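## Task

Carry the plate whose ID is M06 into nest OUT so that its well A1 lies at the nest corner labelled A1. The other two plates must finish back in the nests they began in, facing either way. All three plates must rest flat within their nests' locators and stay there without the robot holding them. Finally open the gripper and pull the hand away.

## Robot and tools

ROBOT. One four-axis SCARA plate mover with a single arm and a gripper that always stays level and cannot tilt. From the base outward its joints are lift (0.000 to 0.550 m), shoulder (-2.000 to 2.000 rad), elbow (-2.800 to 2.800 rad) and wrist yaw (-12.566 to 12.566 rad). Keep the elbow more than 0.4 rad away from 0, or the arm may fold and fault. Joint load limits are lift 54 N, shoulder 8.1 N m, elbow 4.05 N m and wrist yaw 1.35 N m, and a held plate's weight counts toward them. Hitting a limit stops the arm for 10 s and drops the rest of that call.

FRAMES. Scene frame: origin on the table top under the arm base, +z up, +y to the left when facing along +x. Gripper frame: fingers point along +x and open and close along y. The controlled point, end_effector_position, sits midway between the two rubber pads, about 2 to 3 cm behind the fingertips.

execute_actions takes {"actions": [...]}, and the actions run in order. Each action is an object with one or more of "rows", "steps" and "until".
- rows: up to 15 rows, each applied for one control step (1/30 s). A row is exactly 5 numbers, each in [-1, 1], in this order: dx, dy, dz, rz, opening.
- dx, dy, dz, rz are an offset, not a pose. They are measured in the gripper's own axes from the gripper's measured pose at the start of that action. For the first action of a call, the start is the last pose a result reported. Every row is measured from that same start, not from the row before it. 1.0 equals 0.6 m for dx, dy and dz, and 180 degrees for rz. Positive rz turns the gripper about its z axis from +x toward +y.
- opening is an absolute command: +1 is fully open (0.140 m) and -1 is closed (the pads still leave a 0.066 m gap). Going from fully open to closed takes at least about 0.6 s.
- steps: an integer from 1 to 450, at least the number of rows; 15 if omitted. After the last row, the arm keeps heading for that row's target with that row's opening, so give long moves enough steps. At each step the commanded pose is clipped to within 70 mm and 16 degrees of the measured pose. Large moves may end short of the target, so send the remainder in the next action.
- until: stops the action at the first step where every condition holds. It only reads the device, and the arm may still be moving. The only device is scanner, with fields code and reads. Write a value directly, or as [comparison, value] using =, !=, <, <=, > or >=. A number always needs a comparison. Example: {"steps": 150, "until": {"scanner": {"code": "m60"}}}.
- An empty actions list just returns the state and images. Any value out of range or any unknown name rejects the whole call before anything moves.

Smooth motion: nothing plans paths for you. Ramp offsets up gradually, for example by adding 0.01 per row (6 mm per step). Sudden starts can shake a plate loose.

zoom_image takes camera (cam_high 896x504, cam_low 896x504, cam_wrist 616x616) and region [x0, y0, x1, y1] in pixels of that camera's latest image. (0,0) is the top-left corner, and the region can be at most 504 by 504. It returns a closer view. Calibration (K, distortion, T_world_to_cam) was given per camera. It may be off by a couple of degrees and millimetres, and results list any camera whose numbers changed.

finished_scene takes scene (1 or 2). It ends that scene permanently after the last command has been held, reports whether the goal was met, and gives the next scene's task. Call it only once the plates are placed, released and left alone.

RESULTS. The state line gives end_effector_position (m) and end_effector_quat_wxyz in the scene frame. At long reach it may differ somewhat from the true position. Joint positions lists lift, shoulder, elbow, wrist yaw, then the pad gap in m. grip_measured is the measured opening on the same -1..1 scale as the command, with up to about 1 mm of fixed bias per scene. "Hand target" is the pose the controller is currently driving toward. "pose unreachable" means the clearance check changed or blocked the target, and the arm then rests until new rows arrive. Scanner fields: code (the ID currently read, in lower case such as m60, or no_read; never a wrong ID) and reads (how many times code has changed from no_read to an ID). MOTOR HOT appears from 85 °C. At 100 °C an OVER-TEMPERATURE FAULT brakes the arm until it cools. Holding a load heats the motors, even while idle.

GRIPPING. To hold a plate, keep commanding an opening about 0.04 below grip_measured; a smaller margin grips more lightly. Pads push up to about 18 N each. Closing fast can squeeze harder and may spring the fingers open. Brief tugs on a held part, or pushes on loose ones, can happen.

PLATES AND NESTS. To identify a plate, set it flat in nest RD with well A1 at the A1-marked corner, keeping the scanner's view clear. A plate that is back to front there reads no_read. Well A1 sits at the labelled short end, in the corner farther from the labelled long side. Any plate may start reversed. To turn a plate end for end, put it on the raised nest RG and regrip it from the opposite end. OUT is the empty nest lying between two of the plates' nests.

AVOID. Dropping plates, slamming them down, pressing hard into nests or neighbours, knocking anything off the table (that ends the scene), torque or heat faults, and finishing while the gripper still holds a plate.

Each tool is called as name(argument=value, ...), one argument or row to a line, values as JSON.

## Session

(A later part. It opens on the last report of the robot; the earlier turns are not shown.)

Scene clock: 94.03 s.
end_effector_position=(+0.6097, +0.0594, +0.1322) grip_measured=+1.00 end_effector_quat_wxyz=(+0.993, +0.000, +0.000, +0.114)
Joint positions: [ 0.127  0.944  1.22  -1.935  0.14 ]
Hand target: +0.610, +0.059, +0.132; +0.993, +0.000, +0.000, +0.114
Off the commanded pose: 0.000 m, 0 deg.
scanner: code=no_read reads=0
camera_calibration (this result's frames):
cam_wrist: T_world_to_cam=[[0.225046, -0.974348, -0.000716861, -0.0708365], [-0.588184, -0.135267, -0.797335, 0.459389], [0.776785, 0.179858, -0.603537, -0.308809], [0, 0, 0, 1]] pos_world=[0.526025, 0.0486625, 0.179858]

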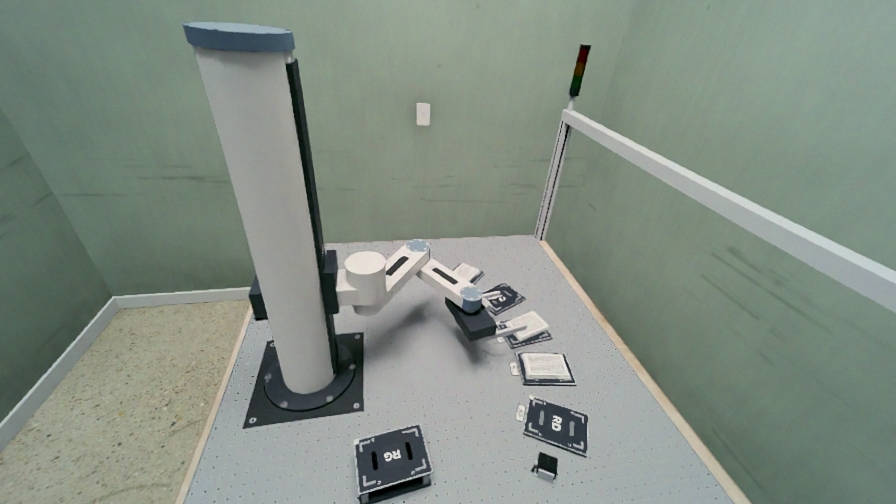

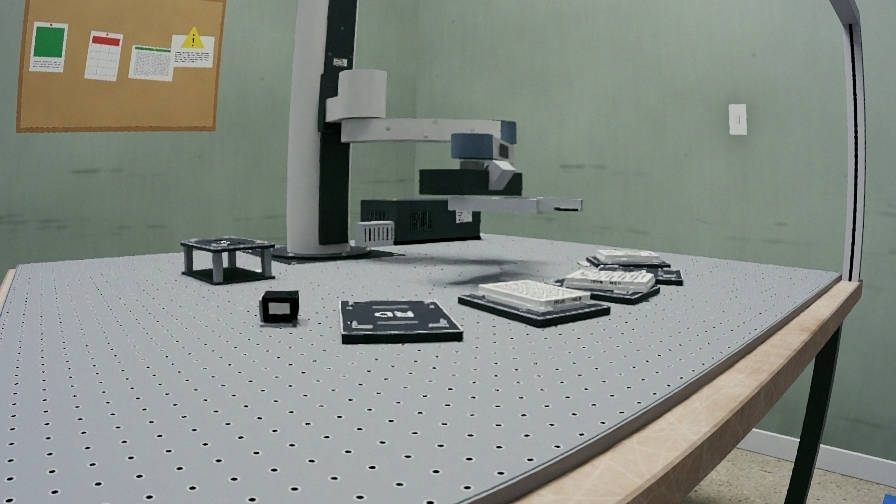

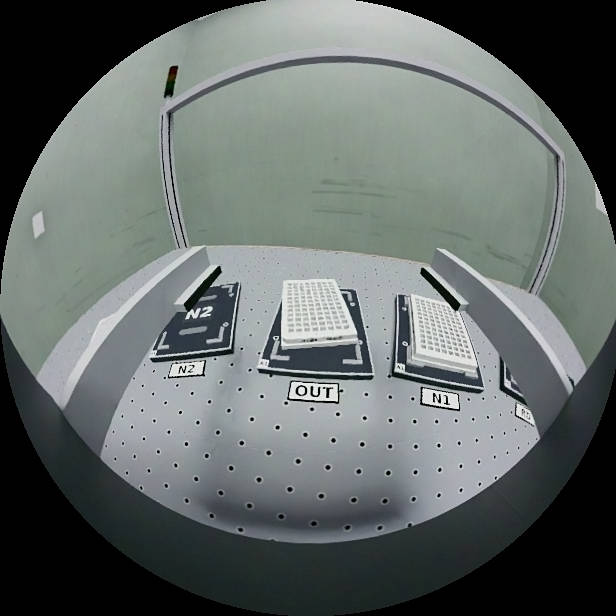

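execute_actions(
  actions=[
    {"rows":[[0.08,0,-0.1,0,1],[0.17,0,-0.16,0,1]],"steps":45},
    {"rows":[[0,0,0,0,-0.3]],"steps":15},
    {"rows":[[0,0,0,0,-0.58]],"steps":15},
    {"rows":[[0,0,0.01,0,-0.58],[-0.015,0,0.012,0,-0.58],[-0.03,0,0.012,0,-0.58]],"steps":20},
    {"rows":[[0,0,-0.008,0,-0.58],[0,0,-0.016,0,-0.58]],"steps":20},
    {"rows":[[0,0,0,0,0.3]],"steps":15},
    {"rows":[[-0.05,0,0.08,0,1],[-0.2,0,0.15,0,1]],"steps":40},
  ],
)

Scene clock: 109.70 s.
end_effector_position=(+0.5747, +0.0516, +0.1249) grip_measured=+1.00 end_effector_quat_wxyz=(+0.993, +0.000, +0.000, +0.118)
Joint positions: [ 0.12   0.983  1.056 -1.803  0.14 ]
Hand target: +0.575, +0.052, +0.125; +0.993, +0.000, +0.000, +0.118
Off the commanded pose: 0.000 m, 0 deg.
scanner: code=no_read reads=0
camera_calibration (this result's frames):
cam_wrist: T_world_to_cam=[[0.232106, -0.97269, -0.000716861, -0.0746793], [-0.587187, -0.139529, -0.797335, 0.43157], [0.77546, 0.185488, -0.603537, -0.284154], [0, 0, 0, 1]] pos_world=[0.491096, 0.0402837, 0.172555]

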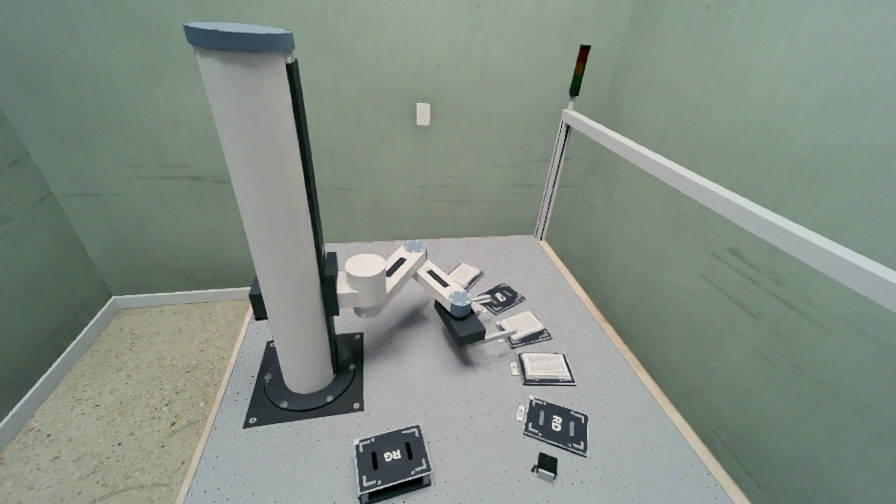

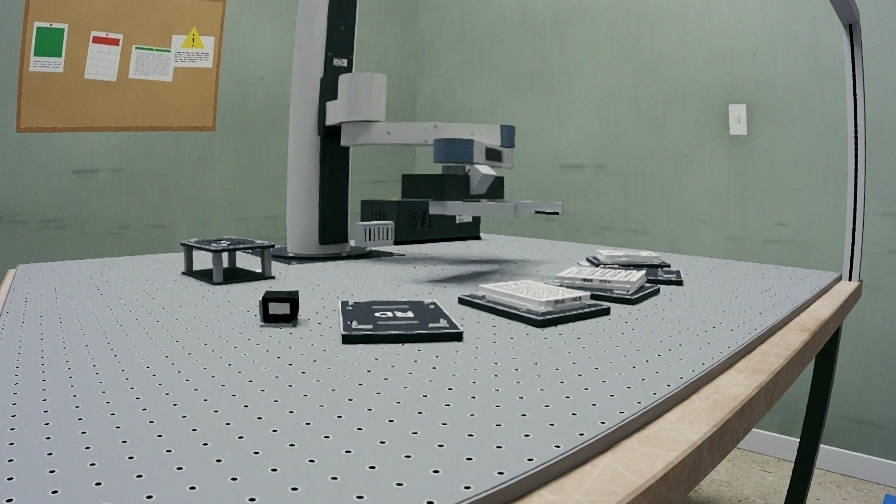

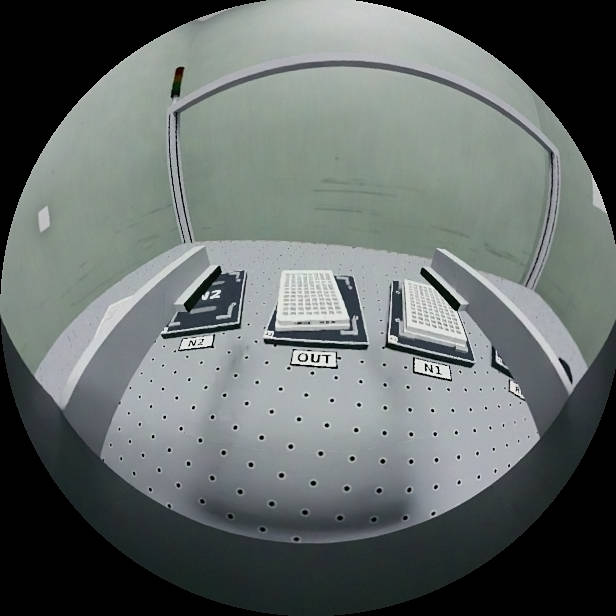

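zoom_image(
  camera="cam_wrist",
  region=[240, 250, 500, 380],
)

Region (240, 250, 500, 380) of cam_wrist's 616x616 image, scaled by 1.938, with more detail than that image has.

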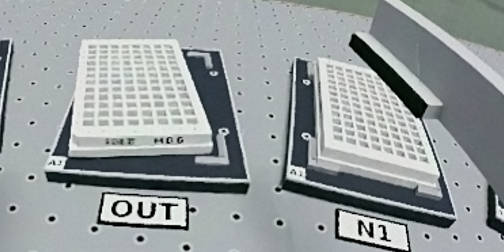

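execute_actions(
  actions=[
    {"rows":[[0.1,0,-0.1,0,1],[0.2,0,-0.148,0,1]],"steps":45},
    {"rows":[[0,0,0,0,-0.3]],"steps":15},
    {"rows":[[0,0,0,0,-0.58]],"steps":15},
    {"rows":[[0,0,0.01,0,-0.58],[-0.004,-0.01,0.012,0,-0.58],[-0.008,-0.02,0.012,0,-0.58]],"steps":20},
    {"rows":[[0,0,-0.007,0,-0.58],[0,0,-0.014,0,-0.58]],"steps":20},
    {"rows":[[0,0,0,0,0.3]],"steps":15},
    {"rows":[[-0.05,0,0.08,0,1],[-0.2,0,0.15,0,1]],"steps":40},
  ],
)

Scene clock: 125.63 s.
end_effector_position=(+0.5731, +0.0400, +0.1256) grip_measured=+1.00 end_effector_quat_wxyz=(+0.992, +0.000, +0.000, +0.122)
Joint positions: [ 0.121  0.938  1.048 -1.74   0.14 ]
Hand target: +0.573, +0.040, +0.126; +0.992, +0.000, +0.000, +0.123
Off the commanded pose: 0.000 m, 0 deg.
scanner: code=no_read reads=0
camera_calibration (this result's frames):
cam_wrist: T_world_to_cam=[[0.241227, -0.970469, -0.000716861, -0.090871], [-0.585852, -0.145035, -0.797335, 0.429029], [0.773684, 0.192758, -0.603537, -0.279679], [0, 0, 0, 1]] pos_world=[0.489651, 0.0279471, 0.173218]

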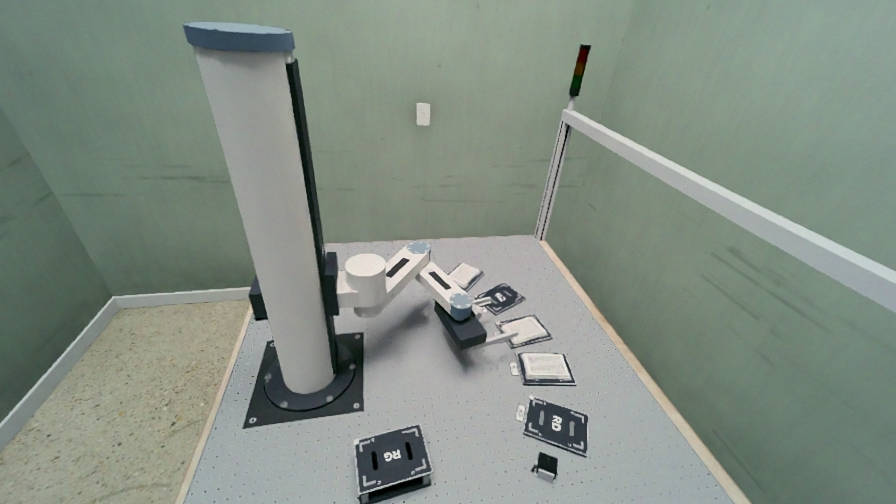

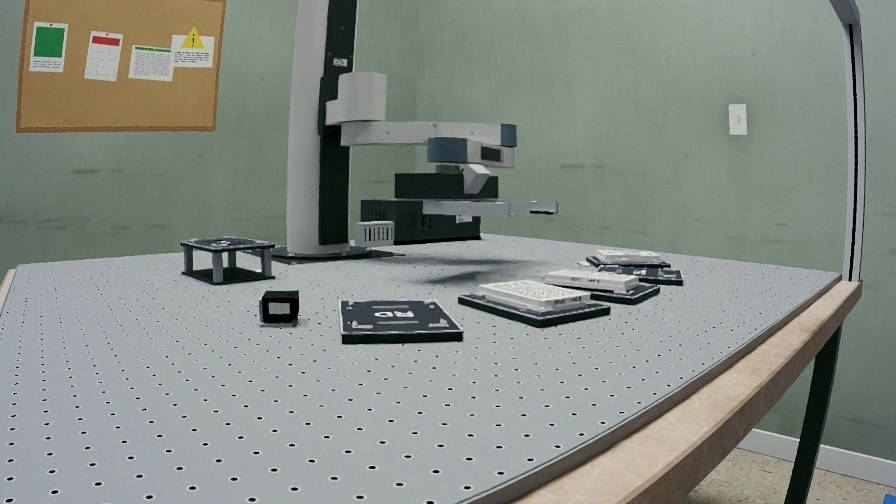

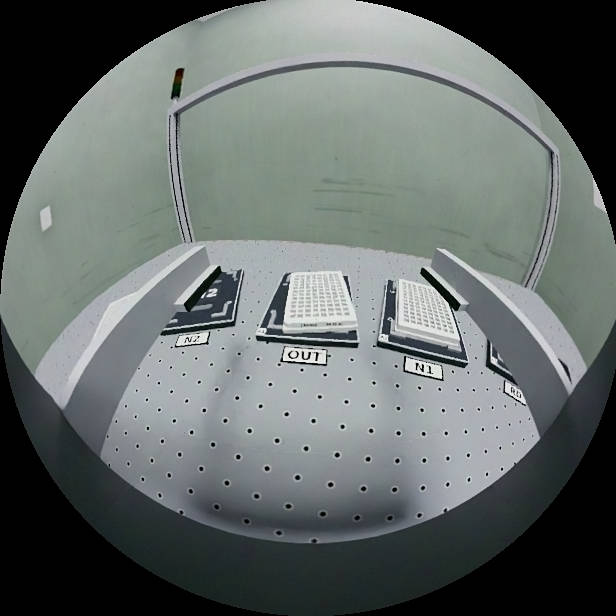

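zoom_image(
  camera="cam_wrist",
  region=[240, 250, 500, 380],
)

Region (240, 250, 500, 380) of cam_wrist's 616x616 image, scaled by 1.938, with more detail than that image has.

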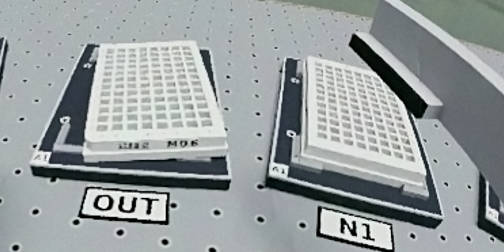

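execute_actions(
  actions=[
    {"rows":[[0.1,0,-0.1,0,1],[0.195,0,-0.149,0,1]],"steps":45},
    {"rows":[[0,0,0,0,-0.3]],"steps":15},
    {"rows":[[0,0,0,0,-0.58]],"steps":15},
    {"rows":[[0,0,0.01,0,-0.58],[0,0.006,0.012,0,-0.58],[0,0.011,0.012,0,-0.58]],"steps":20},
    {"rows":[[0,0,-0.007,0,-0.58],[0,0,-0.014,0,-0.58]],"steps":20},
    {"rows":[[0,0,0,0,0.3]],"steps":15},
    {"rows":[[-0.05,0,0.08,0,1],[-0.2,0,0.15,0,1]],"steps":40},
  ],
)

zoom_image(
  camera="cam_wrist",
  region=[240, 250, 500, 380],
)

Scene clock: 141.50 s.
end_effector_position=(+0.5685, +0.0446, +0.1254) grip_measured=+1.00 end_effector_quat_wxyz=(+0.993, +0.000, +0.000, +0.119)
Joint positions: [ 0.12   0.967  1.027 -1.755  0.14 ]
Hand target: +0.569, +0.045, +0.125; +0.993, +0.000, +0.000, +0.119
Off the commanded pose: 0.000 m, 0 deg.
scanner: code=no_read reads=0
camera_calibration (this result's frames):
cam_wrist: T_world_to_cam=[[0.234233, -0.97218, -0.000716861, -0.0813128], [-0.586881, -0.140813, -0.797335, 0.427212], [0.775052, 0.187183, -0.603537, -0.277605], [0, 0, 0, 1]] pos_world=[0.484927, 0.0330692, 0.173028]

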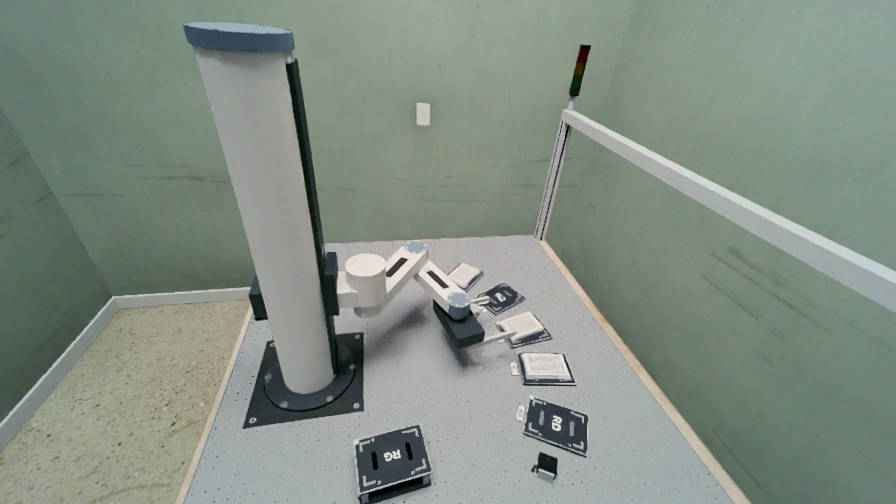

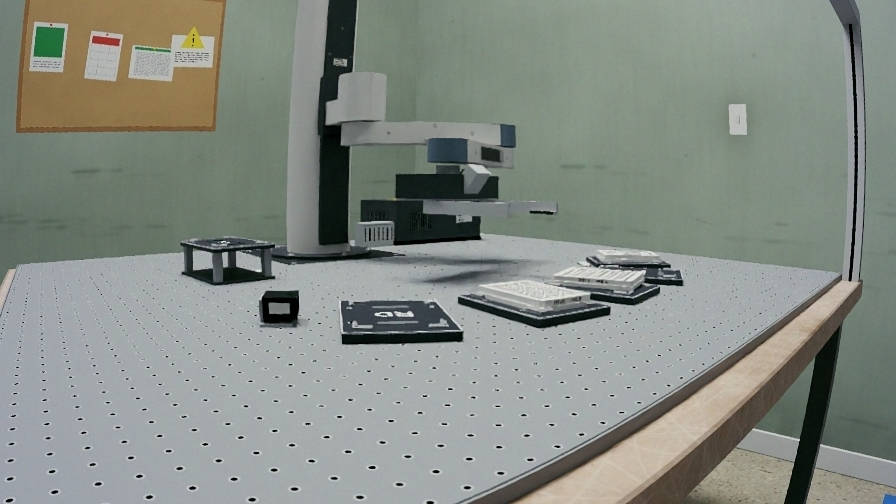

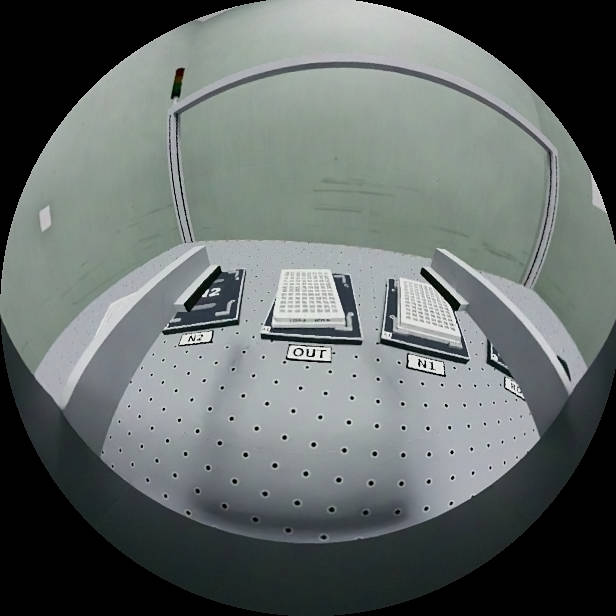

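Region (240, 250, 500, 380) of cam_wrist's 616x616 image, scaled by 1.938, with more detail than that image has.

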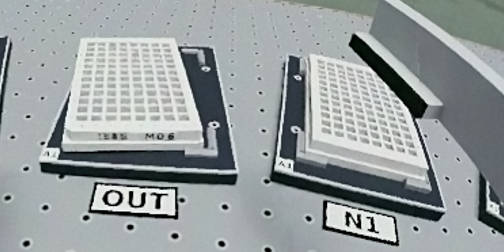

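execute_actions(
  actions=[
    {"rows":[[0.1,0,-0.1,0,1],[0.195,0,-0.149,0,1]],"steps":45},
    {"rows":[[0,0,0,0,-0.3]],"steps":15},
    {"rows":[[0,0,0,0,-0.58]],"steps":15},
    {"rows":[[0,0,0.01,0,-0.58],[0,-0.004,0.012,-0.012,-0.58],[0,-0.008,0.012,-0.024,-0.58]],"steps":20},
    {"rows":[[0,0,-0.007,0,-0.58],[0,0,-0.014,0,-0.58]],"steps":20},
    {"rows":[[0,0,0,0,0.3]],"steps":15},
    {"rows":[[-0.05,0,0.08,0.01,1],[-0.2,0,0.15,0.024,1]],"steps":40},
  ],
)

zoom_image(
  camera="cam_wrist",
  region=[240, 250, 500, 380],
)

Scene clock: 154.70 s.
end_effector_position=(+0.5657, +0.0527, +0.1253) grip_measured=+1.00 end_effector_quat_wxyz=(+0.991, +0.000, +0.000, +0.133)
Joint positions: [ 0.12   0.986  1.02  -1.738  0.14 ]
Hand target: +0.566, +0.053, +0.125; +0.991, +0.000, +0.000, +0.133
Off the commanded pose: 0.000 m, 0 deg.
scanner: code=no_read reads=0
camera_calibration (this result's frames):
cam_wrist: T_world_to_cam=[[0.26235, -0.964973, -0.000716861, -0.0890648], [-0.582547, -0.157786, -0.797335, 0.425103], [0.769293, 0.209598, -0.603537, -0.274919], [0, 0, 0, 1]] pos_world=[0.482502, 0.0387528, 0.172962]

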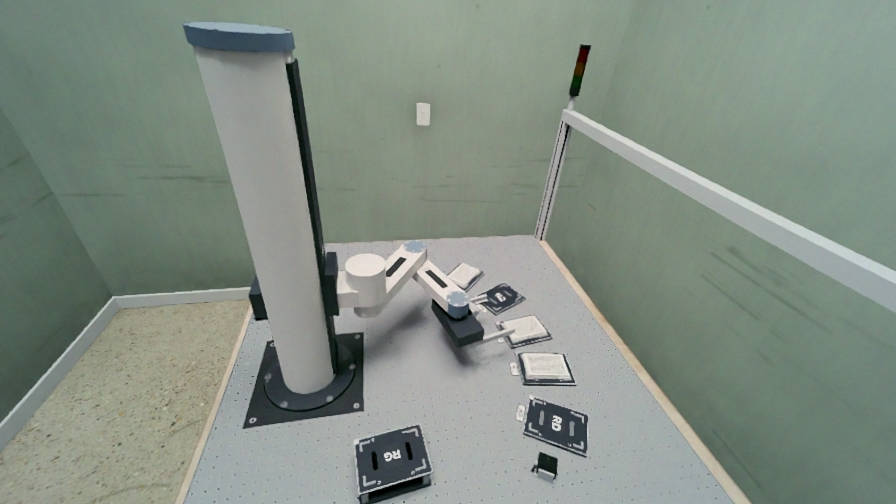

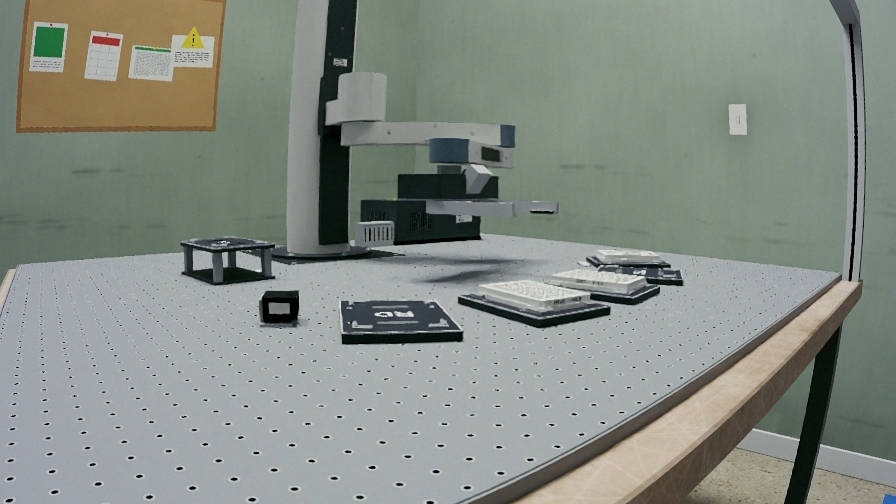

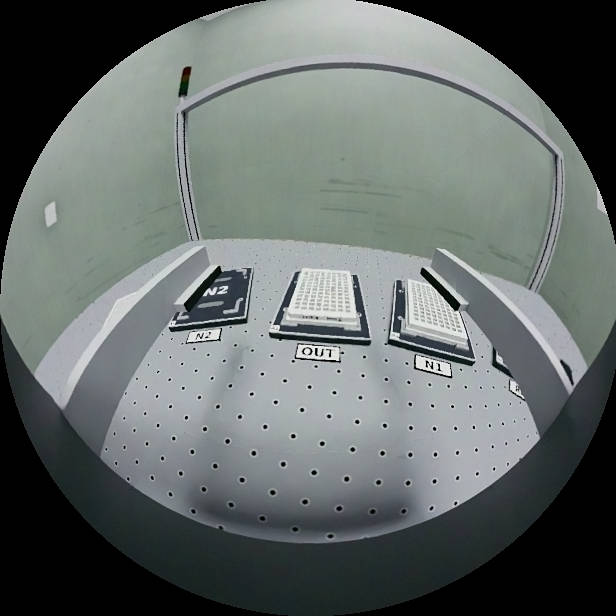

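Region (240, 250, 500, 380) of cam_wrist's 616x616 image, scaled by 1.938, with more detail than that image has.

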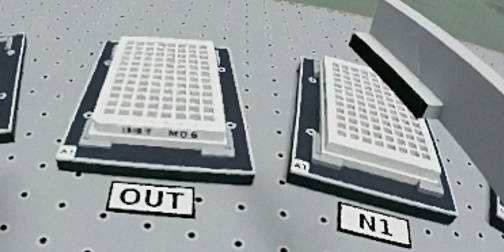

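Looks seated.

finished_scene(
  scene=2,
)

The scene is finished: the task was done.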